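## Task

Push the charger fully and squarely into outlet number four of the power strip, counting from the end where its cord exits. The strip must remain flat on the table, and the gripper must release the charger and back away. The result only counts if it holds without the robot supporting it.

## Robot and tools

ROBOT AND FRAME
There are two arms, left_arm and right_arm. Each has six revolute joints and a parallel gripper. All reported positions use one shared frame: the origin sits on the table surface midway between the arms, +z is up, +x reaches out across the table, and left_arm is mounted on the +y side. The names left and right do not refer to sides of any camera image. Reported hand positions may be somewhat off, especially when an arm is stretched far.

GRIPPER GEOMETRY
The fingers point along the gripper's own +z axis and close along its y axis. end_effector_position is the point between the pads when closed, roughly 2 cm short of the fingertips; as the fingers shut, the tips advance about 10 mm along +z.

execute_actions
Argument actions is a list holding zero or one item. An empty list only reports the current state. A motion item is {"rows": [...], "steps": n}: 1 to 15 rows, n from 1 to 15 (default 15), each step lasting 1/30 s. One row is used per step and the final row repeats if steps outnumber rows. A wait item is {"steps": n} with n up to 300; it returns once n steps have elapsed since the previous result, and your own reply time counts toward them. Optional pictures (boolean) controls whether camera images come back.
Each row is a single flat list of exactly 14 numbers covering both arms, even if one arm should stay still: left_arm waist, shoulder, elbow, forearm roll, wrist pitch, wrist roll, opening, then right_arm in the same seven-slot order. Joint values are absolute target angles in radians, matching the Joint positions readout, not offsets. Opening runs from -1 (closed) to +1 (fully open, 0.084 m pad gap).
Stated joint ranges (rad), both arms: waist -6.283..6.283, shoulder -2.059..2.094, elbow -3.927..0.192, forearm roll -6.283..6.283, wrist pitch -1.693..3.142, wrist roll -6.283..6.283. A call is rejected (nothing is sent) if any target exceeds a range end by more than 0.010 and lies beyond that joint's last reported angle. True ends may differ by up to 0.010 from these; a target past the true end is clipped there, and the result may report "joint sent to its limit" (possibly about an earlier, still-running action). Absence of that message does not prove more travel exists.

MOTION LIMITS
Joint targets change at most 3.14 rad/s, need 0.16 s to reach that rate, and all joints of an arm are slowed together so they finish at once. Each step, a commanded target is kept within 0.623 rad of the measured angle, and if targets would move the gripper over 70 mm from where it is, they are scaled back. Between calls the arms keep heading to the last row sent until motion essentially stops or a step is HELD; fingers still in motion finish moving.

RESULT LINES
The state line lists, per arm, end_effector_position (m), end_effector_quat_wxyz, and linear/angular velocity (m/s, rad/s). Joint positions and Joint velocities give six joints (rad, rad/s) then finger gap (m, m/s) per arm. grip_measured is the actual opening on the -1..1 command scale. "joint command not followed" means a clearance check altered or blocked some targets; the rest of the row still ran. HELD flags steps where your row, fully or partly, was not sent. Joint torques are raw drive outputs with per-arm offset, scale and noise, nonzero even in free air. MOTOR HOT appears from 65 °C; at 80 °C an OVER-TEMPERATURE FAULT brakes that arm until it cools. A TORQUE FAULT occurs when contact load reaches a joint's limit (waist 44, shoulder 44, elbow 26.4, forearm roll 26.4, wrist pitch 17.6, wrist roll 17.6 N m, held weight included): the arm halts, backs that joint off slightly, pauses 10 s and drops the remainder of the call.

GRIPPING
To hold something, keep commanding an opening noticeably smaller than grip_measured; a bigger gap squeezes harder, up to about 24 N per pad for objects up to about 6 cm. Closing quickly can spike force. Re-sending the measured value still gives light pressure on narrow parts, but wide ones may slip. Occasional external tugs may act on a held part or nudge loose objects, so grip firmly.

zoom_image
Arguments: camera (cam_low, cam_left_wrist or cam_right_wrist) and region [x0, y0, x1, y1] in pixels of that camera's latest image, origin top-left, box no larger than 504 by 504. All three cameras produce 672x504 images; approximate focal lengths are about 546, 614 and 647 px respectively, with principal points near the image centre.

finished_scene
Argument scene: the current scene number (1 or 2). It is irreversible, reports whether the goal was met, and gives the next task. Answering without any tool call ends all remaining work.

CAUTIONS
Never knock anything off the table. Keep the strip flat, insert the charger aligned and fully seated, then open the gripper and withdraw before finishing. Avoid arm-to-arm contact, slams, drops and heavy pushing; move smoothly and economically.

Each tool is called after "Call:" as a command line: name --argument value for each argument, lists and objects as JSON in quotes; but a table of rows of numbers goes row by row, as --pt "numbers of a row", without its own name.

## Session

Call:
execute_actions --actions '[]'

Scene clock: 0.00 s of 4500.00 s.
left_arm: end_effector_position=(+0.6560, +0.3222, +0.1462) grip_measured=+1.00 end_effector_quat_wxyz=(-0.051, +0.499, +0.845, -0.184) end_effector_velocity=(-0.000, +0.000, -0.000) end_effector_angular_velocity=(+0.000, +0.002, -0.000) | right_arm: end_effector_position=(+0.1085, +0.2705, +0.1974) grip_measured=+1.00 end_effector_quat_wxyz=(-0.393, +0.178, +0.900, +0.061) end_effector_velocity=(-0.001, +0.001, +0.000) end_effector_angular_velocity=(+0.001, -0.001, +0.001)
Joint positions: left_arm=[-0.103  1.054 -2.51  -0.28   1.721 -2.129  0.084] | right_arm=[ 1.039  0.933 -2.257  0.809  1.505 -1.809  0.084]
Joint velocities: left_arm=[ 0.     0.001  0.     0.001  0.001  0.    -0.   ] | right_arm=[ 0.002 -0.     0.    -0.    -0.002  0.    -0.   ]
Joint torques (N m, as the arm reports them, + toward a larger angle): no reading

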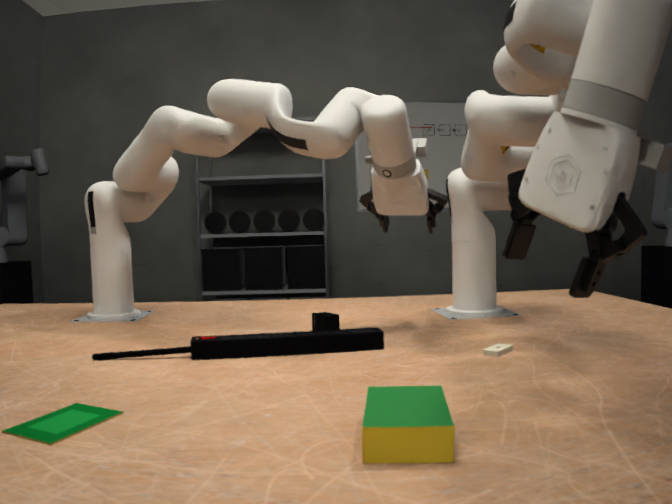

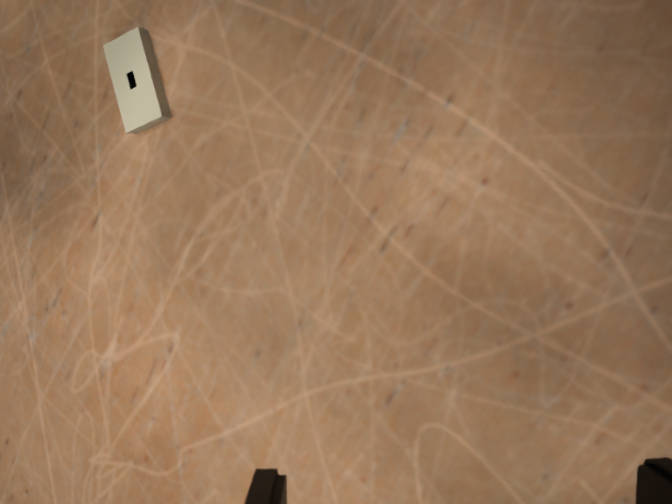

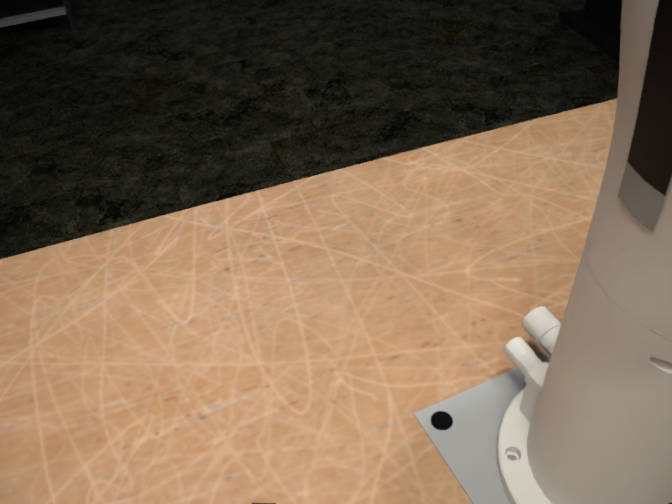

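Call:
execute_actions --actions '[{"rows":[[0.1,0.3,-1.9,0,1.6,-1.5,1, 0.9,-0.1,-1.3,0,1.0,-0.8,0.35]]}]' --pictures false

Call:
execute_actions --actions '[{"steps":20}]' --pictures false

Call:
execute_actions --actions '[{"rows":[[0,-0.4257,-0.9547,0,1.3804,-1.1326,1, 0.1,-0.1,-0.9,0,-0.5,0,0.35]]}]' --pictures false

Call:
execute_actions --actions '[{"steps":25}]' --pictures false

Call:
execute_actions --actions '[{"rows":[[-1.1876,-0.4257,-0.9547,0,1.3804,-1.1326,1, 0.1,0.04,-0.182,0,-1.429,0,0.35]]}]' --pictures false

Call:
execute_actions --actions '[{"steps":30}]'

Scene clock: 11.20 s of 4500.00 s.
left_arm: end_effector_position=(+0.6318, +0.4332, +0.2654) grip_measured=+1.00 end_effector_quat_wxyz=(-0.009, +0.604, +0.792, -0.089) end_effector_velocity=(-0.115, +0.232, +0.296) end_effector_angular_velocity=(+0.275, -0.458, -0.508) | right_arm: end_effector_position=(+0.2313, +0.1808, +0.2594) grip_measured=+0.34 end_effector_quat_wxyz=(-0.168, +0.430, +0.883, +0.083) end_effector_velocity=(+0.156, -0.274, +0.225) end_effector_angular_velocity=(-0.301, -0.669, -1.200)
Joint positions: left_arm=[ 0.012  0.646 -2.168 -0.123  1.653 -1.775  0.084] | right_arm=[ 0.959  0.476 -1.801  0.38   1.219 -1.351  0.059]
Joint velocities: left_arm=[ 0.249 -0.979  0.744  0.344 -0.147  0.771  0.   ] | right_arm=[-0.135 -1.195  1.124 -0.851 -0.486  1.181 -0.   ]
Joint torques (N m, as the arm reports them, + toward a larger angle): left_arm=[  1.11 -34.64 -21.07   0.84  -1.5   -0.35] | right_arm=[  1.29 -28.77 -14.03   0.    -1.63  -0.15]
Steps of this call (steps 1 to 90: nothing new was sent; then 7.70 s passed at rest; steps 91 to 105: all 15 steps of this action). Readings (joint positions):
91: left_arm=[-0.103 1.054 -2.510 -0.280 1.721 -2.129] | right_arm=[1.038 0.933 -2.257 0.808 1.504 -1.808]
92: left_arm=[-0.102 1.051 -2.505 -0.278 1.720 -2.124] | right_arm=[1.038 0.929 -2.252 0.804 1.501 -1.803]
94: left_arm=[-0.092 1.012 -2.457 -0.259 1.711 -2.079] | right_arm=[1.031 0.889 -2.203 0.759 1.465 -1.758]
98: left_arm=[-0.044 0.871 -2.340 -0.202 1.687 -1.954] | right_arm=[0.997 0.739 -2.063 0.614 1.356 -1.614]
105: the state above

Scene clock: 11.87 s of 4500.00 s.
left_arm: end_effector_position=(+0.5736, +0.5089, +0.3572) grip_measured=+1.00 end_effector_quat_wxyz=(-0.001, +0.677, +0.736, -0.001) end_effector_velocity=(-0.000, +0.003, +0.017) end_effector_angular_velocity=(+0.009, -0.035, -0.002) | right_arm: end_effector_position=(+0.2732, +0.0447, +0.3692) grip_measured=+0.34 end_effector_quat_wxyz=(-0.015, +0.632, +0.750, +0.195) end_effector_velocity=(+0.001, -0.011, -0.004) end_effector_angular_velocity=(-0.006, -0.010, -0.041)
Joint positions: left_arm=[ 0.099  0.303 -1.9   -0.     1.6   -1.501  0.084] | right_arm=[ 0.901 -0.094 -1.302  0.003  1.002 -0.804  0.059]
Joint velocities: left_arm=[ 0.004 -0.023 -0.009  0.004 -0.003  0.007  0.   ] | right_arm=[-0.004 -0.031  0.045 -0.029 -0.015  0.045 -0.   ]
Joint torques (N m, as the arm reports them, + toward a larger angle): left_arm=[  0.97 -28.38 -21.38   1.03  -1.68  -0.33] | right_arm=[ -0.01 -17.99 -14.06  -0.12  -2.35  -0.08]
Steps of this call (steps 1 to 20: the robot went on to your last target). Readings (joint positions):
1: left_arm=[0.020 0.613 -2.143 -0.111 1.648 -1.750] | right_arm=[0.955 0.436 -1.764 0.352 1.203 -1.312]
2: left_arm=[0.029 0.580 -2.118 -0.099 1.643 -1.724] | right_arm=[0.951 0.397 -1.730 0.326 1.188 -1.274]
4: left_arm=[0.045 0.514 -2.067 -0.076 1.633 -1.671] | right_arm=[0.943 0.318 -1.663 0.275 1.159 -1.199]
8: left_arm=[0.079 0.383 -1.965 -0.029 1.613 -1.567] | right_arm=[0.927 0.160 -1.526 0.171 1.099 -1.048]
20: the state above

Scene clock: 12.37 s of 4500.00 s.
left_arm: end_effector_position=(+0.4576, +0.4600, +0.3630) grip_measured=+1.00 end_effector_quat_wxyz=(+0.016, +0.790, +0.612, +0.024) end_effector_velocity=(-0.298, -0.074, -0.236) end_effector_angular_velocity=(-0.000, +0.321, -0.552) | right_arm: end_effector_position=(+0.4139, -0.0606, +0.3369) grip_measured=+0.34 end_effector_quat_wxyz=(-0.019, +0.817, +0.509, +0.268) end_effector_velocity=(+0.293, -0.285, -0.017) end_effector_angular_velocity=(+0.582, -0.186, -1.307)
Joint positions: left_arm=[ 0.028 -0.21  -1.29  -0.     1.443 -1.236  0.084] | right_arm=[ 0.588 -0.096 -1.13   0.001  0.681 -0.489  0.059]
Joint velocities: left_arm=[-0.115 -0.881  1.459  0.001 -0.258  0.438 -0.   ] | right_arm=[-0.706 -0.005  0.33  -0.002 -0.817  0.702  0.   ]
Joint torques (N m, as the arm reports them, + toward a larger angle): left_arm=[  1.75 -17.75 -23.38   0.79  -1.71  -0.29] | right_arm=[ -0.16 -18.33 -13.64  -0.27  -2.32  -0.12]
Steps of this call (steps 1 to 15: all 15 steps of this action). Readings (joint positions):
1: left_arm=[0.099 0.302 -1.900 -0.000 1.600 -1.500] | right_arm=[0.900 -0.095 -1.301 0.002 1.001 -0.802]
2: left_arm=[0.099 0.298 -1.895 -0.000 1.598 -1.497] | right_arm=[0.897 -0.096 -1.298 0.002 0.996 -0.797]
4: left_arm=[0.093 0.257 -1.846 0.000 1.581 -1.469] | right_arm=[0.861 -0.098 -1.275 0.002 0.955 -0.756]
8: left_arm=[0.061 0.055 -1.652 -0.000 1.518 -1.363] | right_arm=[0.757 -0.095 -1.211 0.001 0.856 -0.657]
15: the state above

Scene clock: 13.20 s of 4500.00 s.
left_arm: end_effector_position=(+0.3864, +0.4442, +0.3080) grip_measured=+1.00 end_effector_quat_wxyz=(+0.000, +0.829, +0.559, +0.000) end_effector_velocity=(-0.000, -0.000, -0.000) end_effector_angular_velocity=(-0.001, +0.000, +0.001) | right_arm: end_effector_position=(+0.5604, -0.2944, +0.4764) grip_measured=+0.34 end_effector_quat_wxyz=(-0.045, +0.756, +0.072, +0.649) end_effector_velocity=(-0.021, -0.205, +0.211) end_effector_angular_velocity=(+0.459, -0.926, -0.370)
Joint positions: left_arm=[ 0.    -0.425 -0.955  0.     1.38  -1.133  0.084] | right_arm=[ 0.125 -0.1   -0.912  0.    -0.405 -0.026  0.059]
Joint velocities: left_arm=[ 0.    -0.001  0.002 -0.001  0.    -0.     0.   ] | right_arm=[-0.322 -0.006  0.145  0.003 -1.128  0.304  0.   ]
Joint torques (N m, as the arm reports them, + toward a larger angle): left_arm=[  0.81 -11.93 -22.4    0.9   -1.59  -0.4 ] | right_arm=[  2.78 -16.68 -12.93  -0.4   -1.18  -0.66]
Steps of this call (steps 1 to 25: the robot went on to your last target). Readings (joint positions):
1: left_arm=[0.024 -0.240 -1.242 -0.000 1.434 -1.222] | right_arm=[0.564 -0.096 -1.119 0.001 0.653 -0.466]
2: left_arm=[0.020 -0.270 -1.195 -0.000 1.425 -1.207] | right_arm=[0.541 -0.097 -1.108 0.001 0.624 -0.442]
4: left_arm=[0.012 -0.329 -1.104 -0.000 1.408 -1.179] | right_arm=[0.495 -0.097 -1.086 0.001 0.563 -0.396]
8: left_arm=[0.003 -0.406 -0.984 -0.000 1.387 -1.143] | right_arm=[0.407 -0.098 -1.045 0.001 0.424 -0.308]
25: the state above

Scene clock: 13.70 s of 4500.00 s.
left_arm: end_effector_position=(+0.3591, +0.2866, +0.3080) grip_measured=+1.00 end_effector_quat_wxyz=(+0.000, +0.933, +0.360, -0.000) end_effector_velocity=(-0.148, -0.354, -0.000) end_effector_angular_velocity=(+0.001, +0.001, -1.072) | right_arm: end_effector_position=(+0.4935, -0.3160, +0.3385) grip_measured=+0.34 end_effector_quat_wxyz=(-0.046, +0.750, +0.056, +0.657) end_effector_velocity=(-0.260, -0.048, -0.206) end_effector_angular_velocity=(+0.064, -0.329, -0.022)
Joint positions: left_arm=[-0.45  -0.425 -0.955 -0.     1.38  -1.133  0.084] | right_arm=[ 0.106 -0.02  -0.51  -0.    -0.908 -0.005  0.059]
Joint velocities: left_arm=[-1.071  0.     0.     0.     0.001  0.001 -0.   ] | right_arm=[-0.019  0.186  0.998  0.    -1.519  0.016  0.   ]
Joint torques (N m, as the arm reports them, + toward a larger angle): left_arm=[  0.6  -12.28 -22.18   0.75  -1.46  -0.29] | right_arm=[ -0.1  -15.96 -10.61  -0.31  -2.46  -0.18]
Steps of this call (steps 1 to 15: all 15 steps of this action). Readings (joint positions):
1: left_arm=[-0.000 -0.426 -0.955 0.000 1.380 -1.133] | right_arm=[0.116 -0.100 -0.908 0.000 -0.437 -0.017]
2: left_arm=[-0.004 -0.426 -0.955 0.000 1.380 -1.133] | right_arm=[0.111 -0.099 -0.902 0.000 -0.463 -0.012]
4: left_arm=[-0.046 -0.426 -0.955 0.001 1.380 -1.133] | right_arm=[0.109 -0.091 -0.862 0.000 -0.515 -0.011]
8: left_arm=[-0.200 -0.425 -0.955 -0.000 1.380 -1.133] | right_arm=[0.109 -0.062 -0.732 -0.000 -0.631 -0.009]
15: the state above

Scene clock: 14.70 s of 4500.00 s.
left_arm: end_effector_position=(+0.1809, +0.1006, +0.3080) grip_measured=+1.00 end_effector_quat_wxyz=(-0.000, +1.000, +0.000, +0.000) end_effector_velocity=(-0.004, -0.002, +0.000) end_effector_angular_velocity=(-0.001, +0.001, -0.011) | right_arm: end_effector_position=(+0.3895, -0.3338, +0.2972) grip_measured=+0.34 end_effector_quat_wxyz=(-0.049, +0.705, +0.049, +0.706) end_effector_velocity=(-0.000, +0.000, -0.001) end_effector_angular_velocity=(-0.000, +0.003, +0.001)
Joint positions: left_arm=[-1.186 -0.426 -0.955  0.     1.38  -1.133  0.084] | right_arm=[ 0.1    0.04  -0.182 -0.    -1.429 -0.     0.059]
Joint velocities: left_arm=[-0.01   0.    -0.    -0.001 -0.001  0.001 -0.   ] | right_arm=[ 0.001  0.     0.001  0.     0.002  0.    -0.   ]
Joint torques (N m, as the arm reports them, + toward a larger angle): left_arm=[  1.15 -11.9  -22.48   0.96  -1.46  -0.34] | right_arm=[ -0.13 -11.62  -6.42  -0.18  -1.88  -0.27]
Steps of this call (steps 1 to 30: the robot went on to your last target). Readings (joint positions):
1: left_arm=[-0.486 -0.425 -0.955 -0.000 1.380 -1.133] | right_arm=[0.105 -0.014 -0.476 -0.000 -0.961 -0.005]
2: left_arm=[-0.522 -0.425 -0.955 -0.000 1.380 -1.133] | right_arm=[0.105 -0.008 -0.443 -0.000 -1.014 -0.004]
4: left_arm=[-0.593 -0.425 -0.955 -0.000 1.380 -1.133] | right_arm=[0.104 0.004 -0.375 -0.000 -1.122 -0.003]
8: left_arm=[-0.736 -0.426 -0.955 -0.000 1.380 -1.133] | right_arm=[0.101 0.028 -0.247 0.000 -1.323 -0.001]
30: the state above

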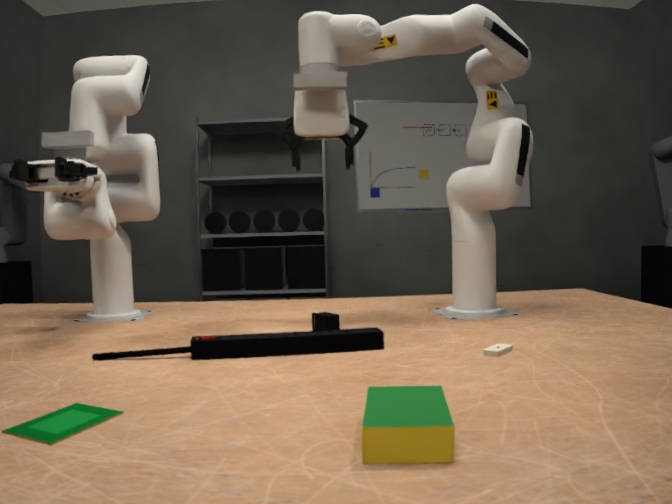

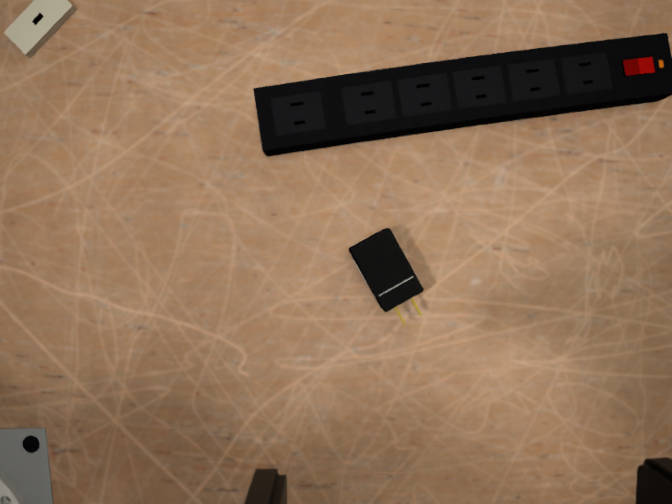

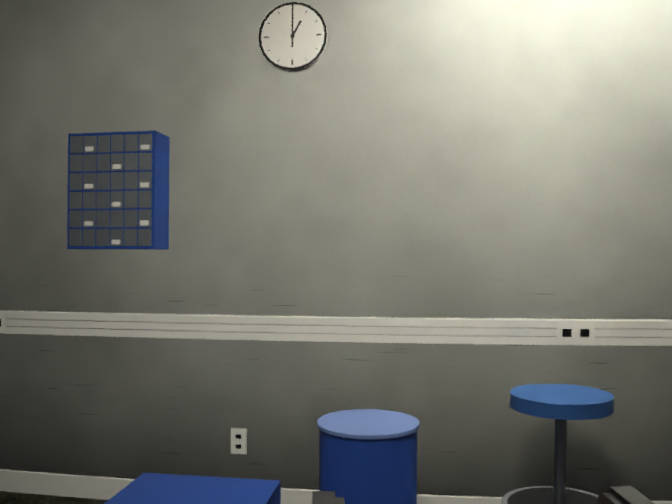

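Call:
execute_actions --actions '[{"rows":[[-1.1217,-0.0794,-0.616,0,0.6954,1.548,0.35, 0.1,0.04,-0.182,0,-1.429,0,0.35]]}]' --pictures false

Call:
execute_actions --actions '[{"steps":35}]'

Scene clock: 28.90 s of 4500.00 s.
left_arm: end_effector_position=(+0.2099, +0.0774, +0.1598) grip_measured=+0.34 end_effector_quat_wxyz=(-0.002, +0.966, -0.259, -0.002) end_effector_velocity=(+0.036, +0.014, -0.325) end_effector_angular_velocity=(-0.017, +0.005, -1.930) | right_arm: end_effector_position=(+0.3894, -0.3338, +0.2971) grip_measured=+0.34 end_effector_quat_wxyz=(-0.049, +0.705, +0.049, +0.705) end_effector_velocity=(-0.000, -0.000, -0.000) end_effector_angular_velocity=(-0.000, +0.001, -0.000)
Joint positions: left_arm=[-1.144 -0.195 -0.729  0.     0.929 -0.565  0.059] | right_arm=[ 0.1    0.04  -0.182  0.    -1.429 -0.     0.059]
Joint velocities: left_arm=[ 0.098  0.517  0.506  0.    -1.035  2.028 -0.   ] | right_arm=[-0.     0.     0.001 -0.     0.    -0.    -0.   ]
Joint torques (N m, as the arm reports them, + toward a larger angle): left_arm=[  1.16 -17.82 -21.32   1.01  -1.56  -0.07] | right_arm=[ -0.01 -11.6   -6.29  -0.23  -1.89  -0.15]
Steps of this call (steps 1 to 15: the robot went on to your last target; steps 16 to 90: nothing new was sent; then 10.70 s passed at rest; steps 91 to 105: all 15 steps of this action). Readings (joint positions):
91: left_arm=[-1.188 -0.426 -0.955 -0.000 1.380 -1.132] | right_arm=[0.100 0.040 -0.182 0.000 -1.429 -0.000]
92: left_arm=[-1.187 -0.424 -0.953 -0.000 1.375 -1.127] | right_arm=[0.100 0.040 -0.182 0.000 -1.429 -0.000]
94: left_arm=[-1.183 -0.404 -0.934 -0.000 1.329 -1.082] | right_arm=[0.100 0.040 -0.182 -0.000 -1.429 -0.000]
98: left_arm=[-1.168 -0.320 -0.850 0.000 1.183 -0.932] | right_arm=[0.100 0.040 -0.182 -0.000 -1.429 -0.000]
105: the state above

Scene clock: 30.07 s of 4500.00 s.
left_arm: end_effector_position=(+0.2146, +0.0869, +0.0901) grip_measured=+0.34 end_effector_quat_wxyz=(+0.000, -0.261, +0.965, -0.000) end_effector_velocity=(-0.000, +0.000, -0.000) end_effector_angular_velocity=(+0.001, +0.001, -0.012) | right_arm: end_effector_position=(+0.3894, -0.3338, +0.2971) grip_measured=+0.34 end_effector_quat_wxyz=(-0.049, +0.705, +0.049, +0.705) end_effector_velocity=(-0.000, -0.000, +0.000) end_effector_angular_velocity=(+0.000, -0.001, -0.000)
Joint positions: left_arm=[-1.122 -0.079 -0.616 -0.     0.695  1.547  0.059] | right_arm=[ 0.1    0.04  -0.182 -0.    -1.429  0.     0.059]
Joint velocities: left_arm=[-0.     0.001 -0.     0.     0.001  0.012  0.   ] | right_arm=[-0.     0.001 -0.     0.    -0.002  0.     0.   ]
Joint torques (N m, as the arm reports them, + toward a larger angle): left_arm=[  0.77 -17.27 -18.98   0.8   -1.6   -0.48] | right_arm=[ -0.07 -11.76  -6.39  -0.13  -1.92  -0.15]
Steps of this call (steps 1 to 35: the robot went on to your last target). Readings (joint positions):
1: left_arm=[-1.140 -0.178 -0.712 0.000 0.895 -0.494] | right_arm=[0.100 0.040 -0.182 -0.000 -1.429 0.000]
2: left_arm=[-1.137 -0.161 -0.696 0.000 0.861 -0.416] | right_arm=[0.100 0.040 -0.182 -0.000 -1.429 -0.000]
4: left_arm=[-1.131 -0.130 -0.666 0.000 0.800 -0.241] | right_arm=[0.100 0.040 -0.182 -0.000 -1.429 -0.000]
8: left_arm=[-1.124 -0.093 -0.629 0.000 0.726 0.127] | right_arm=[0.100 0.040 -0.182 -0.000 -1.429 -0.000]
35: the state above

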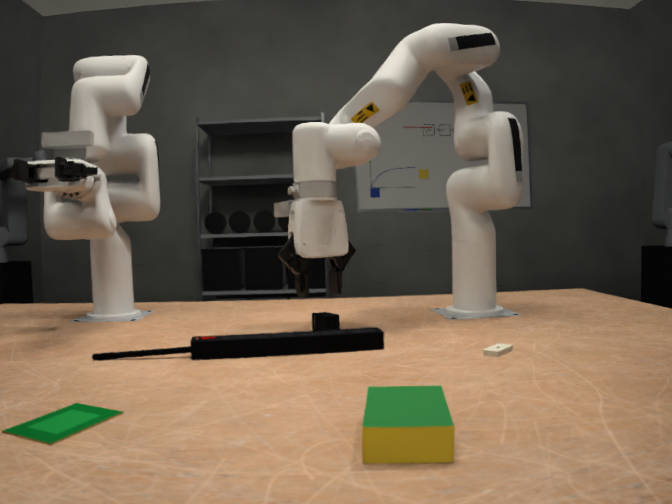

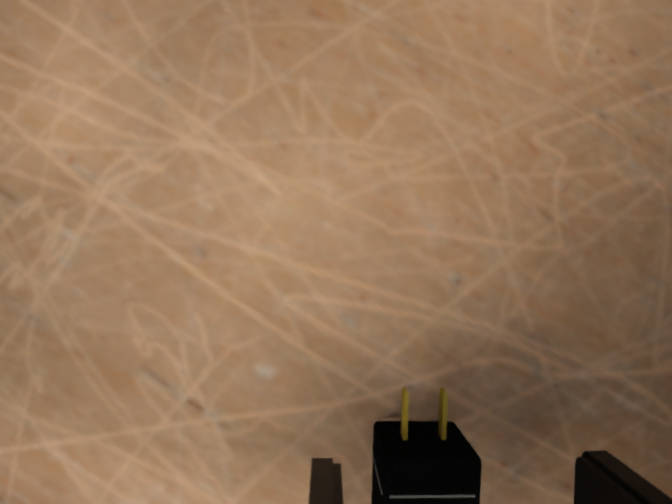

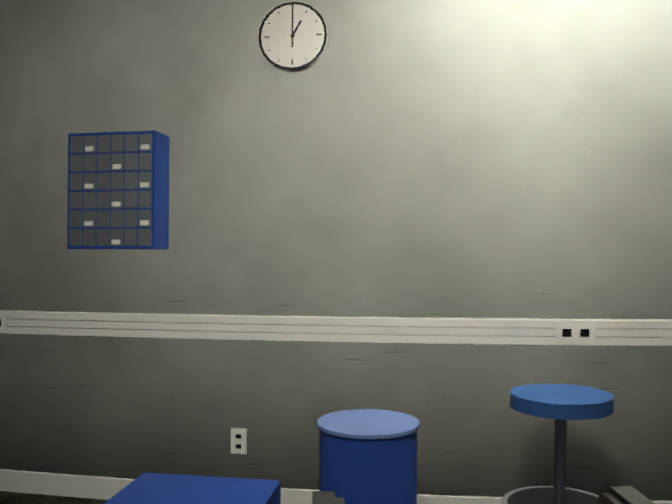

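Call:
execute_actions --actions '[{"rows":[[-1.1257,-0.035,-0.607,0,0.642,1.544,0.35, 0.1,0.04,-0.182,0,-1.429,0,0.35],[-1.1257,-0.035,-0.607,0,0.642,1.544,0.35, 0.1,0.04,-0.182,0,-1.429,0,0.35],[-1.1257,0.0081,-0.5979,0,0.5898,1.544,0.35, 0.1,0.04,-0.182,0,-1.429,0,0.35],[-1.1257,0.0081,-0.5979,0,0.5898,1.544,0.35, 0.1,0.04,-0.182,0,-1.429,0,0.35],[-1.1257,0.054,-0.592,0,0.538,1.544,0.35, 0.1,0.04,-0.182,0,-1.429,0,0.35],[-1.1257,0.054,-0.592,0,0.538,1.544,0.35, 0.1,0.04,-0.182,0,-1.429,0,0.35],[-1.1257,0.08,-0.59,0,0.51,1.544,0.35, 0.1,0.04,-0.182,0,-1.429,0,0.35],[-1.1257,0.1002,-0.5881,0,0.4879,1.544,0.35, 0.1,0.04,-0.182,0,-1.429,0,0.35]]}]' --pictures false

Call:
execute_actions --actions '[{"rows":[[-1.1257,0.1002,-0.5881,0,0.4879,1.544,0.2, 0.1,0.04,-0.182,0,-1.429,0,0.35],[-1.1257,0.1002,-0.5881,0,0.4879,1.544,0.1, 0.1,0.04,-0.182,0,-1.429,0,0.35],[-1.1257,0.1002,-0.5881,0,0.4879,1.544,0, 0.1,0.04,-0.182,0,-1.429,0,0.35],[-1.1257,0.1002,-0.5881,0,0.4879,1.544,-0.1, 0.1,0.04,-0.182,0,-1.429,0,0.35],[-1.1257,0.1002,-0.5881,0,0.4879,1.544,-0.16, 0.1,0.04,-0.182,0,-1.429,0,0.35],[-1.1257,0.1002,-0.5881,0,0.4879,1.544,-0.22, 0.1,0.04,-0.182,0,-1.429,0,0.35],[-1.1257,0.1002,-0.5881,0,0.4879,1.544,-0.28, 0.1,0.04,-0.182,0,-1.429,0,0.35],[-1.1257,0.1002,-0.5881,0,0.4879,1.544,-0.34, 0.1,0.04,-0.182,0,-1.429,0,0.35],[-1.1257,0.1002,-0.5881,0,0.4879,1.544,-0.4, 0.1,0.04,-0.182,0,-1.429,0,0.35],[-1.1257,0.1002,-0.5881,0,0.4879,1.544,-0.5, 0.1,0.04,-0.182,0,-1.429,0,0.35],[-1.1257,0.1002,-0.5881,0,0.4879,1.544,-0.7, 0.1,0.04,-0.182,0,-1.429,0,0.35]]}]'

Call:
execute_actions --actions '[{"rows":[[-1.1257,0.054,-0.592,0,0.538,1.544,-0.7, 0.1,0.04,-0.182,0,-1.429,0,0.35],[-1.1257,0.054,-0.592,0,0.538,1.544,-0.7, 0.1,0.04,-0.182,0,-1.429,0,0.35],[-1.1257,-0.0794,-0.616,0,0.6954,1.544,-0.7, 0.1,0.04,-0.182,0,-1.429,0,0.35],[-1.1257,-0.0794,-0.616,0,0.6954,1.544,-0.7, 0.1,0.04,-0.182,0,-1.429,0,0.35],[-1.1257,-0.0794,-0.616,0,0.6954,1.544,-0.7, 0.1,0.04,-0.182,0,-1.429,0,0.35],[-1.1257,-0.0794,-0.616,0,0.6954,1.544,-0.7, 0.1,0.04,-0.182,0,-1.429,0,0.35],[-1.1257,-0.0794,-0.616,0,0.6954,1.544,-0.7, 0.1,0.04,-0.182,0,-1.429,0,0.35],[-1.1876,-0.4257,-0.9547,0,1.3804,4.005,-0.7, 0.4,0.04,-0.182,0,-1.429,0,0.35]]}]' --pictures false

Call:
execute_actions --actions '[{"steps":22}]' --pictures false

Call:
execute_actions --actions '[{"rows":[[-1.1876,-0.4257,-0.9547,0,1.3804,4.005,-0.7, 1.108,0.04,-0.182,0,-1.429,0,0.35]]}]' --pictures false

Call:
execute_actions --actions '[{"steps":15}]' --pictures false

Call:
execute_actions --actions '[{"rows":[[-1.1876,-0.4257,-0.9547,0,1.3804,4.005,-0.7, 1.108,0.06,-0.23,0,-1.401,0,0.35],[-1.1876,-0.4257,-0.9547,0,1.3804,4.005,-0.7, 1.108,0.06,-0.23,0,-1.401,0,0.35],[-1.1876,-0.4257,-0.9547,0,1.3804,4.005,-0.7, 1.108,0.083,-0.28,0,-1.374,0,0.35],[-1.1876,-0.4257,-0.9547,0,1.3804,4.005,-0.7, 1.108,0.083,-0.28,0,-1.374,0,0.35],[-1.1876,-0.4257,-0.9547,0,1.3804,4.005,-0.7, 1.108,0.1052,-0.3254,0,-1.3506,0,0.35]]}]'

Call:
zoom_image --camera "cam_right_wrist" --region '[300, 330, 672, 504]'

Scene clock: 75.80 s of 4500.00 s.
left_arm: end_effector_position=(+0.2134, +0.0859, +0.0283) grip_measured=+0.34 end_effector_quat_wxyz=(-0.000, -0.260, +0.966, +0.001) end_effector_velocity=(+0.010, -0.018, -0.006) end_effector_angular_velocity=(-0.054, -0.029, +0.000) | right_arm: end_effector_position=(+0.3894, -0.3338, +0.2971) grip_measured=+0.34 end_effector_quat_wxyz=(-0.049, +0.705, +0.049, +0.705) end_effector_velocity=(-0.000, +0.000, +0.000) end_effector_angular_velocity=(-0.000, -0.001, +0.001)
Joint positions: left_arm=[-1.126  0.095 -0.588  0.     0.495  1.544  0.059] | right_arm=[ 0.1    0.04  -0.182  0.    -1.429 -0.     0.059]
Joint velocities: left_arm=[ 0.     0.047 -0.018 -0.001 -0.09   0.     0.   ] | right_arm=[ 0.001 -0.001  0.     0.    -0.    -0.     0.   ]
Joint torques (N m, as the arm reports them, + toward a larger angle): left_arm=[  0.91 -20.27 -16.8    0.8   -1.15  -0.42] | right_arm=[  0.06 -11.51  -6.42  -0.09  -1.88  -0.12]
Steps of this call (steps 1 to 15: the robot went on to your last target; steps 16 to 90: nothing new was sent; then 42.23 s passed at rest; steps 91 to 105: all 15 steps of this action). Readings (joint positions):
91: left_arm=[-1.122 -0.079 -0.616 -0.000 0.695 1.548] | right_arm=[0.100 0.040 -0.182 0.000 -1.429 -0.000]
92: left_arm=[-1.122 -0.077 -0.616 -0.000 0.690 1.548] | right_arm=[0.100 0.040 -0.182 0.000 -1.429 0.000]
94: left_arm=[-1.124 -0.056 -0.613 -0.000 0.664 1.546] | right_arm=[0.100 0.040 -0.182 -0.000 -1.429 -0.000]
98: left_arm=[-1.125 0.018 -0.597 0.000 0.581 1.544] | right_arm=[0.100 0.040 -0.182 -0.000 -1.429 0.000]
105: the state above

Scene clock: 76.30 s of 4500.00 s.
left_arm: end_effector_position=(+0.2138, +0.0850, +0.0273) grip_measured=-0.33 end_effector_quat_wxyz=(+0.000, -0.260, +0.966, -0.000) end_effector_velocity=(-0.000, +0.000, -0.000) end_effector_angular_velocity=(+0.001, +0.000, -0.001) | right_arm: end_effector_position=(+0.3894, -0.3338, +0.2971) grip_measured=+0.34 end_effector_quat_wxyz=(-0.049, +0.705, +0.049, +0.705) end_effector_velocity=(+0.000, +0.000, +0.000) end_effector_angular_velocity=(-0.000, +0.000, -0.000)
Joint positions: left_arm=[-1.126  0.1   -0.588 -0.     0.488  1.544  0.03 ] | right_arm=[ 0.1    0.04  -0.182 -0.    -1.429  0.     0.059]
Joint velocities: left_arm=[ 0.     0.001 -0.     0.001  0.001  0.     0.   ] | right_arm=[ 0. -0. -0.  0.  0. -0. -0.]
Joint torques (N m, as the arm reports them, + toward a larger angle): left_arm=[  1.07 -18.35 -15.69   0.88  -1.57  -0.28] | right_arm=[ -0.03 -11.91  -6.4   -0.18  -1.86  -0.23]
Steps of this call (steps 1 to 15: all 15 steps of this action). Readings (joint positions):
1: left_arm=[-1.126 0.097 -0.589 -0.000 0.492 1.544] | right_arm=[0.100 0.040 -0.182 0.000 -1.429 0.000]
2: left_arm=[-1.126 0.097 -0.589 -0.000 0.491 1.544] | right_arm=[0.100 0.040 -0.182 0.000 -1.429 0.000]
4: left_arm=[-1.126 0.098 -0.589 -0.000 0.489 1.544] | right_arm=[0.100 0.040 -0.182 -0.000 -1.429 -0.000]
8: left_arm=[-1.126 0.099 -0.588 -0.000 0.488 1.544] | right_arm=[0.100 0.040 -0.182 -0.000 -1.429 -0.000]
15: the state above

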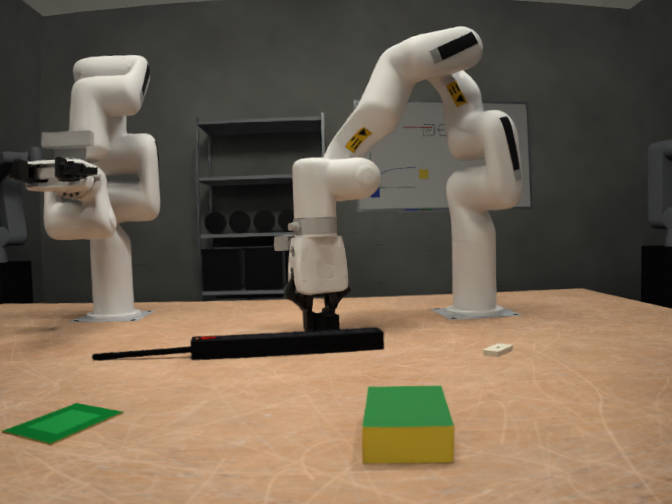

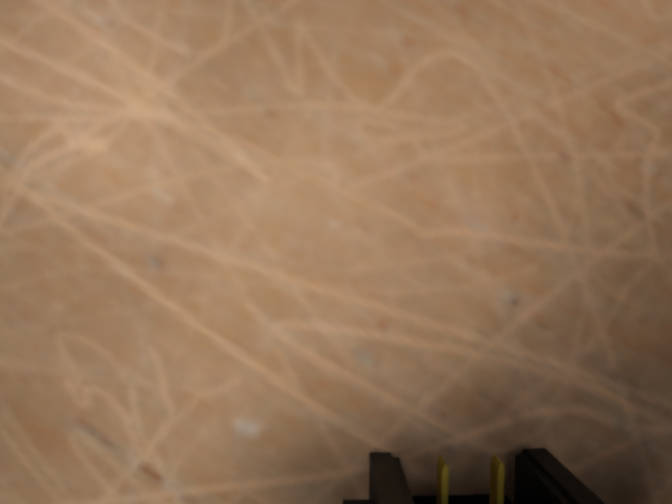

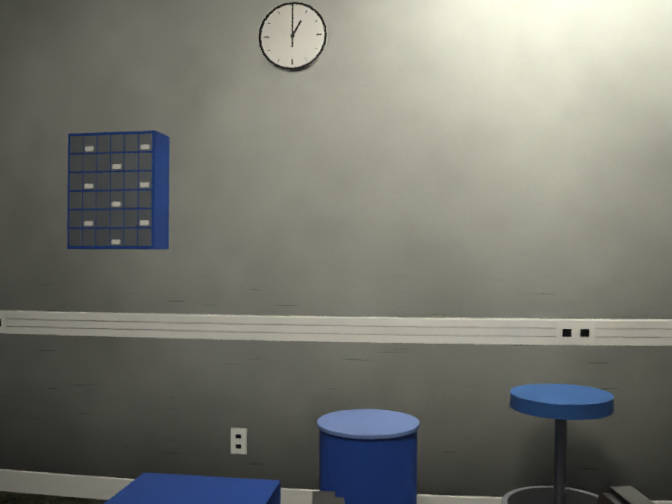

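Scene clock: 76.80 s of 4500.00 s.
left_arm: end_effector_position=(+0.2137, +0.0693, +0.1519) grip_measured=-0.33 end_effector_quat_wxyz=(+0.004, -0.150, +0.989, -0.010) end_effector_velocity=(-0.031, -0.027, +0.379) end_effector_angular_velocity=(+0.001, -0.029, -1.335) | right_arm: end_effector_position=(+0.3707, -0.2538, +0.2972) grip_measured=+0.34 end_effector_quat_wxyz=(-0.114, +0.698, +0.114, +0.698) end_effector_velocity=(-0.136, +0.403, -0.002) end_effector_angular_velocity=(-0.002, +0.004, +0.964)
Joint positions: left_arm=[-1.145 -0.171 -0.72  -0.     0.87   1.749  0.03 ] | right_arm=[ 0.286  0.04  -0.182 -0.    -1.429 -0.     0.059]
Joint velocities: left_arm=[-0.099 -0.614 -0.576 -0.     1.178  1.237  0.   ] | right_arm=[ 0.964  0.001  0.003 -0.     0.001 -0.     0.   ]
Joint torques (N m, as the arm reports them, + toward a larger angle): left_arm=[  0.52 -14.53 -18.05   0.92  -1.55  -0.06] | right_arm=[ -1.42 -11.61  -6.09  -0.12  -1.92  -0.14]
Steps of this call (steps 1 to 15: all 15 steps of this action). Readings (joint positions):
1: left_arm=[-1.126 0.100 -0.588 -0.000 0.488 1.544] | right_arm=[0.100 0.040 -0.182 -0.000 -1.429 -0.000]
2: left_arm=[-1.126 0.097 -0.588 0.000 0.493 1.544] | right_arm=[0.100 0.040 -0.182 0.000 -1.429 -0.000]
4: left_arm=[-1.126 0.074 -0.588 0.000 0.521 1.544] | right_arm=[0.100 0.040 -0.182 0.000 -1.429 -0.000]
8: left_arm=[-1.126 -0.037 -0.610 -0.000 0.642 1.544] | right_arm=[0.100 0.040 -0.182 0.000 -1.429 0.000]
15: the state above

Scene clock: 77.53 s of 4500.00 s.
left_arm: end_effector_position=(+0.1805, +0.1002, +0.3062) grip_measured=-0.33 end_effector_quat_wxyz=(-0.001, +0.648, +0.761, +0.000) end_effector_velocity=(-0.003, +0.004, +0.010) end_effector_angular_velocity=(-0.001, +0.006, -2.751) | right_arm: end_effector_position=(+0.3520, -0.2074, +0.2971) grip_measured=+0.34 end_effector_quat_wxyz=(-0.154, +0.690, +0.153, +0.690) end_effector_velocity=(-0.001, +0.001, +0.000) end_effector_angular_velocity=(+0.000, -0.001, +0.002)
Joint positions: left_arm=[-1.187 -0.423 -0.952  0.     1.377  3.419  0.03 ] | right_arm=[ 0.4    0.04  -0.182  0.    -1.429  0.     0.059]
Joint velocities: left_arm=[-0.002 -0.015 -0.017  0.     0.033  2.749  0.   ] | right_arm=[ 0.002 -0.001  0.    -0.    -0.    -0.     0.   ]
Joint torques (N m, as the arm reports them, + toward a larger angle): left_arm=[  1.27 -12.09 -22.76   0.98  -1.62  -0.44] | right_arm=[ -0.04 -11.8   -6.38  -0.15  -1.91  -0.14]
Steps of this call (steps 1 to 22: the robot went on to your last target). Readings (joint positions):
1: left_arm=[-1.148 -0.191 -0.739 -0.000 0.909 1.792] | right_arm=[0.317 0.040 -0.182 -0.000 -1.429 -0.000]
2: left_arm=[-1.151 -0.211 -0.756 -0.000 0.948 1.837] | right_arm=[0.344 0.040 -0.182 -0.000 -1.429 -0.000]
4: left_arm=[-1.158 -0.248 -0.790 -0.000 1.024 1.935] | right_arm=[0.377 0.040 -0.182 -0.001 -1.429 -0.000]
8: left_arm=[-1.170 -0.318 -0.855 -0.000 1.164 2.174] | right_arm=[0.395 0.040 -0.182 0.000 -1.429 0.000]
22: the state above

Scene clock: 78.03 s of 4500.00 s.
left_arm: end_effector_position=(+0.1803, +0.1003, +0.3079) grip_measured=-0.33 end_effector_quat_wxyz=(-0.000, +0.840, +0.543, +0.000) end_effector_velocity=(+0.000, -0.000, +0.001) end_effector_angular_velocity=(-0.001, -0.001, -0.032) | right_arm: end_effector_position=(+0.2429, -0.0622, +0.2971) grip_measured=+0.34 end_effector_quat_wxyz=(-0.292, +0.644, +0.292, +0.644) end_effector_velocity=(-0.325, +0.284, -0.001) end_effector_angular_velocity=(-0.002, +0.002, +0.976)
Joint positions: left_arm=[-1.188 -0.426 -0.955  0.     1.38   4.002  0.03 ] | right_arm=[ 0.814  0.04  -0.182 -0.    -1.429 -0.     0.059]
Joint velocities: left_arm=[-0.    -0.001 -0.     0.    -0.     0.032 -0.   ] | right_arm=[0.976 0.001 0.001 0.    0.001 0.    0.   ]
Joint torques (N m, as the arm reports them, + toward a larger angle): left_arm=[  1.05 -12.18 -22.6    1.06  -1.6   -0.26] | right_arm=[  0.33 -11.7   -6.12  -0.16  -1.96  -0.2 ]
Steps of this call (steps 1 to 15: all 15 steps of this action). Readings (joint positions):
1: left_arm=[-1.187 -0.424 -0.953 0.000 1.378 3.511] | right_arm=[0.400 0.040 -0.182 0.000 -1.429 0.000]
2: left_arm=[-1.187 -0.424 -0.953 0.000 1.379 3.602] | right_arm=[0.404 0.040 -0.182 0.000 -1.429 0.000]
4: left_arm=[-1.187 -0.425 -0.954 0.000 1.380 3.769] | right_arm=[0.446 0.040 -0.182 0.001 -1.429 0.000]
8: left_arm=[-1.188 -0.425 -0.954 0.000 1.380 3.957] | right_arm=[0.586 0.040 -0.182 -0.000 -1.429 -0.000]
15: the state above

Scene clock: 78.53 s of 4500.00 s.
left_arm: end_effector_position=(+0.1803, +0.1003, +0.3080) grip_measured=-0.33 end_effector_quat_wxyz=(-0.000, +0.841, +0.542, -0.000) end_effector_velocity=(-0.000, -0.000, +0.000) end_effector_angular_velocity=(-0.001, +0.000, -0.001) | right_arm: end_effector_position=(+0.1355, +0.0071, +0.2971) grip_measured=+0.34 end_effector_quat_wxyz=(-0.382, +0.595, +0.382, +0.595) end_effector_velocity=(-0.011, +0.005, -0.000) end_effector_angular_velocity=(-0.001, +0.000, +0.027)
Joint positions: left_arm=[-1.188 -0.426 -0.955 -0.     1.38   4.005  0.03 ] | right_arm=[ 1.104  0.04  -0.182  0.    -1.429  0.     0.059]
Joint velocities: left_arm=[-0.001  0.    -0.    -0.001 -0.     0.001 -0.   ] | right_arm=[ 0.028  0.    -0.     0.001  0.001 -0.    -0.   ]
Joint torques (N m, as the arm reports them, + toward a larger angle): left_arm=[  0.93 -12.16 -22.69   1.06  -1.54  -0.31] | right_arm=[ -0.37 -11.64  -6.33  -0.24  -1.93  -0.1 ]
Steps of this call (steps 1 to 15: the robot went on to your last target). Readings (joint positions):
1: left_arm=[-1.188 -0.426 -0.955 0.000 1.380 4.003] | right_arm=[0.847 0.040 -0.182 -0.000 -1.429 -0.000]
2: left_arm=[-1.188 -0.426 -0.955 -0.000 1.380 4.003] | right_arm=[0.879 0.040 -0.182 -0.000 -1.429 -0.000]
4: left_arm=[-1.188 -0.426 -0.955 -0.000 1.380 4.004] | right_arm=[0.944 0.040 -0.182 -0.000 -1.429 -0.000]
8: left_arm=[-1.188 -0.426 -0.955 -0.000 1.380 4.005] | right_arm=[1.062 0.040 -0.182 -0.000 -1.429 -0.000]
15: the state above

Scene clock: 79.03 s of 4500.00 s.
left_arm: end_effector_position=(+0.1803, +0.1003, +0.3080) grip_measured=-0.33 end_effector_quat_wxyz=(-0.000, +0.841, +0.542, -0.000) end_effector_velocity=(-0.000, +0.000, +0.000) end_effector_angular_velocity=(+0.000, +0.000, -0.000) | right_arm: end_effector_position=(+0.1518, +0.0467, +0.3028) grip_measured=+0.34 end_effector_quat_wxyz=(-0.383, +0.594, +0.383, +0.594) end_effector_velocity=(+0.002, +0.006, -0.000) end_effector_angular_velocity=(-0.002, +0.001, +0.001)
Joint positions: left_arm=[-1.188 -0.426 -0.955 -0.     1.38   4.005  0.03 ] | right_arm=[ 1.108  0.104 -0.323  0.    -1.352  0.     0.059]
Joint velocities: left_arm=[-0. -0. -0.  0.  0. -0. -0.] | right_arm=[ 0.001  0.011 -0.021 -0.     0.013  0.    -0.   ]
Joint torques (N m, as the arm reports them, + toward a larger angle): left_arm=[  1.05 -12.07 -22.68   0.95  -1.57  -0.28] | right_arm=[ -0.23 -14.46  -7.24  -0.21  -2.09  -0.2 ]
Steps of this call (steps 1 to 15: all 15 steps of this action). Readings (joint positions):
1: left_arm=[-1.188 -0.426 -0.955 -0.000 1.380 4.005] | right_arm=[1.105 0.040 -0.182 0.000 -1.429 0.000]
2: left_arm=[-1.188 -0.426 -0.955 -0.000 1.380 4.005] | right_arm=[1.106 0.042 -0.185 0.000 -1.426 0.000]
4: left_arm=[-1.188 -0.426 -0.955 -0.000 1.380 4.005] | right_arm=[1.107 0.052 -0.209 0.000 -1.413 0.000]
8: left_arm=[-1.188 -0.426 -0.955 -0.000 1.380 4.005] | right_arm=[1.107 0.087 -0.287 0.000 -1.372 0.000]
15: the state above

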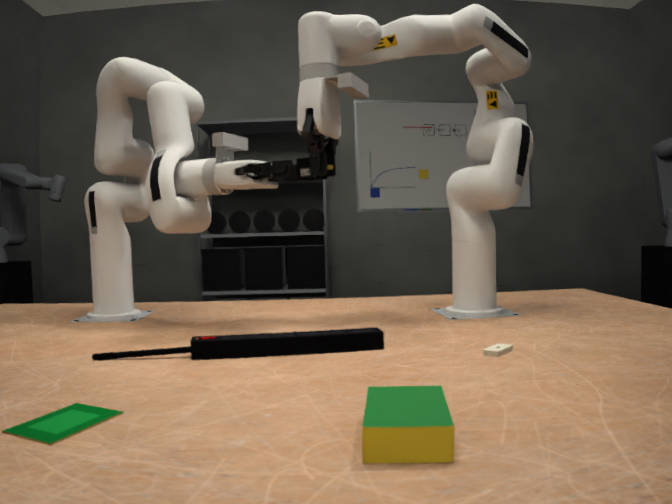

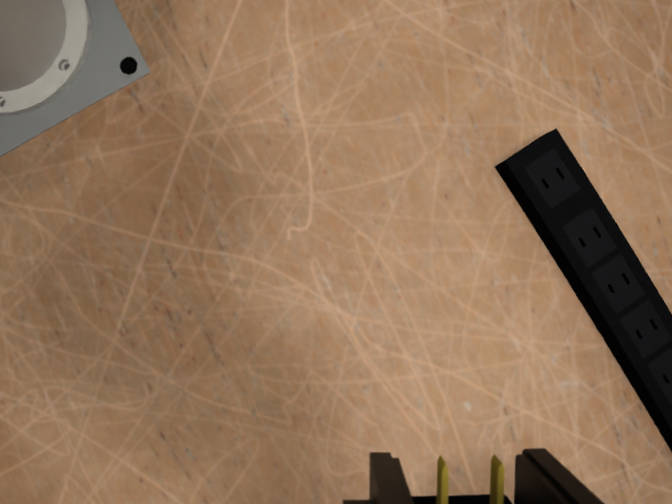

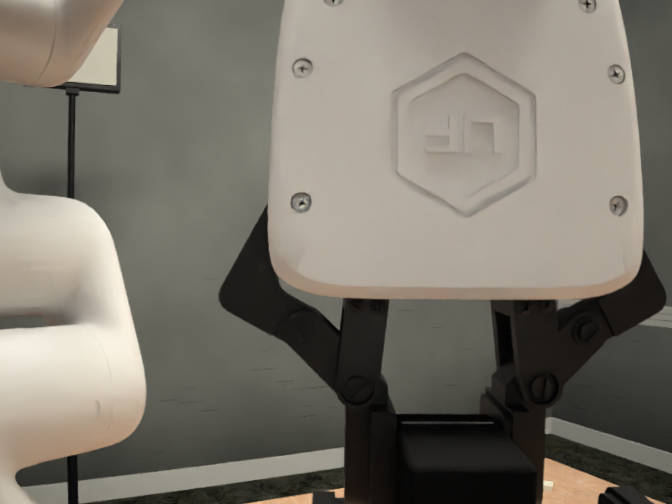

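Region (300, 330, 672, 504) of cam_right_wrist's 672x504 image, scaled by 1.355, with more detail than that image has; it fills the top 236 rows of this view, and the rest is white.

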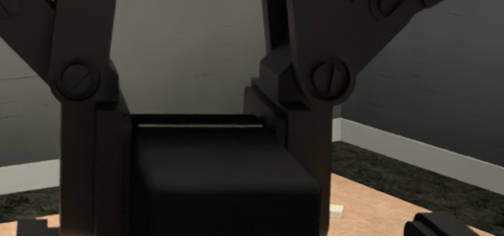

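Matches scene 1. Advance and close.

Call:
execute_actions --actions '[{"rows":[[-1.1876,-0.4257,-0.9547,0,1.3804,4.005,-0.7, 1.108,0.124,-0.361,0,-1.334,0,0.35],[-1.1876,-0.4257,-0.9547,0,1.3804,4.005,-0.7, 1.108,0.124,-0.361,0,-1.334,0,0.35],[-1.1876,-0.4257,-0.9547,0,1.3804,4.005,-0.7, 1.108,0.124,-0.361,0,-1.334,0,0.35],[-1.1876,-0.4257,-0.9547,0,1.3804,4.005,-0.7, 1.108,0.1425,-0.3967,0,-1.3166,0,0.3],[-1.1876,-0.4257,-0.9547,0,1.3804,4.005,-0.7, 1.108,0.1425,-0.3967,0,-1.3166,0,0.2],[-1.1876,-0.4257,-0.9547,0,1.3804,4.005,-0.7, 1.108,0.1425,-0.3967,0,-1.3166,0,0.1],[-1.1876,-0.4257,-0.9547,0,1.3804,4.005,-0.7, 1.108,0.1425,-0.3967,0,-1.3166,0,0],[-1.1876,-0.4257,-0.9547,0,1.3804,4.005,-0.7, 1.108,0.1425,-0.3967,0,-1.3166,0,-0.12]]}]' --pictures false

Call:
execute_actions --actions '[{"rows":[[-1.1876,-0.4257,-0.9547,0,1.3804,4.005,-0.7, 1.108,0.1425,-0.3967,0,-1.3166,0,-0.18],[-1.1876,-0.4257,-0.9547,0,1.3804,4.005,-0.7, 1.108,0.1425,-0.3967,0,-1.3166,0,-0.24],[-1.1876,-0.4257,-0.9547,0,1.3804,4.005,-0.7, 1.108,0.1425,-0.3967,0,-1.3166,0,-0.29],[-1.1876,-0.4257,-0.9547,0,1.3804,4.005,-0.7, 1.108,0.1425,-0.3967,0,-1.3166,0,-0.34],[-1.1876,-0.4257,-0.9547,0,1.3804,4.005,-0.7, 1.108,0.1425,-0.3967,0,-1.3166,0,-0.4],[-1.1876,-0.4257,-0.9547,0,1.3804,4.005,-0.7, 1.108,0.1425,-0.3967,0,-1.3166,0,-0.5],[-1.1876,-0.4257,-0.9547,0,1.3804,4.005,-0.7, 1.108,0.1425,-0.3967,0,-1.3166,0,-0.6],[-1.1876,-0.4257,-0.9547,0,1.3804,4.005,-0.7, 1.108,0.1425,-0.3967,0,-1.3166,0,-1]],"steps":12}]' --pictures false

Scene clock: 102.67 s of 4500.00 s.
left_arm: end_effector_position=(+0.1803, +0.1003, +0.3080) grip_measured=-0.33 end_effector_quat_wxyz=(-0.000, +0.841, +0.542, -0.000) end_effector_velocity=(-0.000, +0.000, -0.000) end_effector_angular_velocity=(+0.001, +0.000, +0.000) | right_arm: end_effector_position=(+0.1606, +0.0662, +0.3049) grip_measured=-0.13 end_effector_quat_wxyz=(-0.383, +0.594, +0.383, +0.594) end_effector_velocity=(+0.000, +0.002, -0.000) end_effector_angular_velocity=(-0.001, +0.000, +0.001)
Joint positions: left_arm=[-1.188 -0.426 -0.955 -0.     1.38   4.005  0.03 ] | right_arm=[ 1.108  0.142 -0.396  0.    -1.317 -0.     0.038]
Joint velocities: left_arm=[-0.     0.     0.     0.     0.001 -0.     0.   ] | right_arm=[ 0.001  0.004 -0.007  0.     0.004 -0.    -0.001]
Joint torques (N m, as the arm reports them, + toward a larger angle): left_arm=[  0.85 -12.17 -22.67   0.88  -1.57  -0.42] | right_arm=[ -0.16 -14.99  -7.47  -0.24  -1.95  -0.23]
Steps of this call (steps 1 to 15: the robot went on to your last target; steps 16 to 90: nothing new was sent; then 20.13 s passed at rest; steps 91 to 105: all 15 steps of this action). Readings (joint positions):
91: left_arm=[-1.188 -0.426 -0.955 0.000 1.380 4.005] | right_arm=[1.108 0.105 -0.326 0.000 -1.351 0.000]
92: left_arm=[-1.188 -0.426 -0.955 -0.000 1.380 4.005] | right_arm=[1.108 0.107 -0.329 0.000 -1.349 -0.000]
94: left_arm=[-1.188 -0.426 -0.955 0.000 1.380 4.005] | right_arm=[1.108 0.115 -0.344 0.000 -1.342 -0.000]
98: left_arm=[-1.188 -0.426 -0.955 -0.000 1.380 4.005] | right_arm=[1.108 0.135 -0.383 -0.000 -1.324 0.000]
105: the state above

Scene clock: 103.07 s of 4500.00 s.
left_arm: end_effector_position=(+0.1802, +0.1005, +0.3079) grip_measured=-0.33 end_effector_quat_wxyz=(-0.000, +0.841, +0.542, +0.000) end_effector_velocity=(-0.000, -0.000, -0.001) end_effector_angular_velocity=(+0.001, +0.001, -0.001) | right_arm: end_effector_position=(+0.1610, +0.0663, +0.3049) grip_measured=-0.33 end_effector_quat_wxyz=(-0.383, +0.595, +0.383, +0.594) end_effector_velocity=(-0.001, +0.001, -0.001) end_effector_angular_velocity=(-0.004, +0.000, +0.002)
Joint positions: left_arm=[-1.188 -0.426 -0.954  0.     1.381  4.005  0.03 ] | right_arm=[ 1.107  0.142 -0.396  0.001 -1.317  0.     0.03 ]
Joint velocities: left_arm=[-0.001  0.001  0.    -0.001 -0.     0.    -0.   ] | right_arm=[ 0.001  0.002  0.    -0.001  0.002 -0.001  0.   ]
Joint torques (N m, as the arm reports them, + toward a larger angle): left_arm=[  1.37 -11.39 -23.19   0.9   -2.01  -0.44] | right_arm=[  1.4  -15.12  -7.93  -0.94  -1.84  -0.59]
Steps of this call (steps 1 to 12: all 12 steps of this action). Readings (joint positions):
1: left_arm=[-1.188 -0.426 -0.955 0.000 1.380 4.005] | right_arm=[1.108 0.142 -0.396 0.000 -1.317 -0.000]
2: left_arm=[-1.188 -0.426 -0.955 0.000 1.380 4.005] | right_arm=[1.108 0.142 -0.396 0.000 -1.317 -0.000]
4: left_arm=[-1.188 -0.426 -0.955 -0.000 1.380 4.005] | right_arm=[1.108 0.142 -0.396 0.000 -1.317 -0.000]
8: left_arm=[-1.188 -0.426 -0.954 0.000 1.381 4.005] | right_arm=[1.107 0.142 -0.396 0.001 -1.317 0.000]
12: the state above


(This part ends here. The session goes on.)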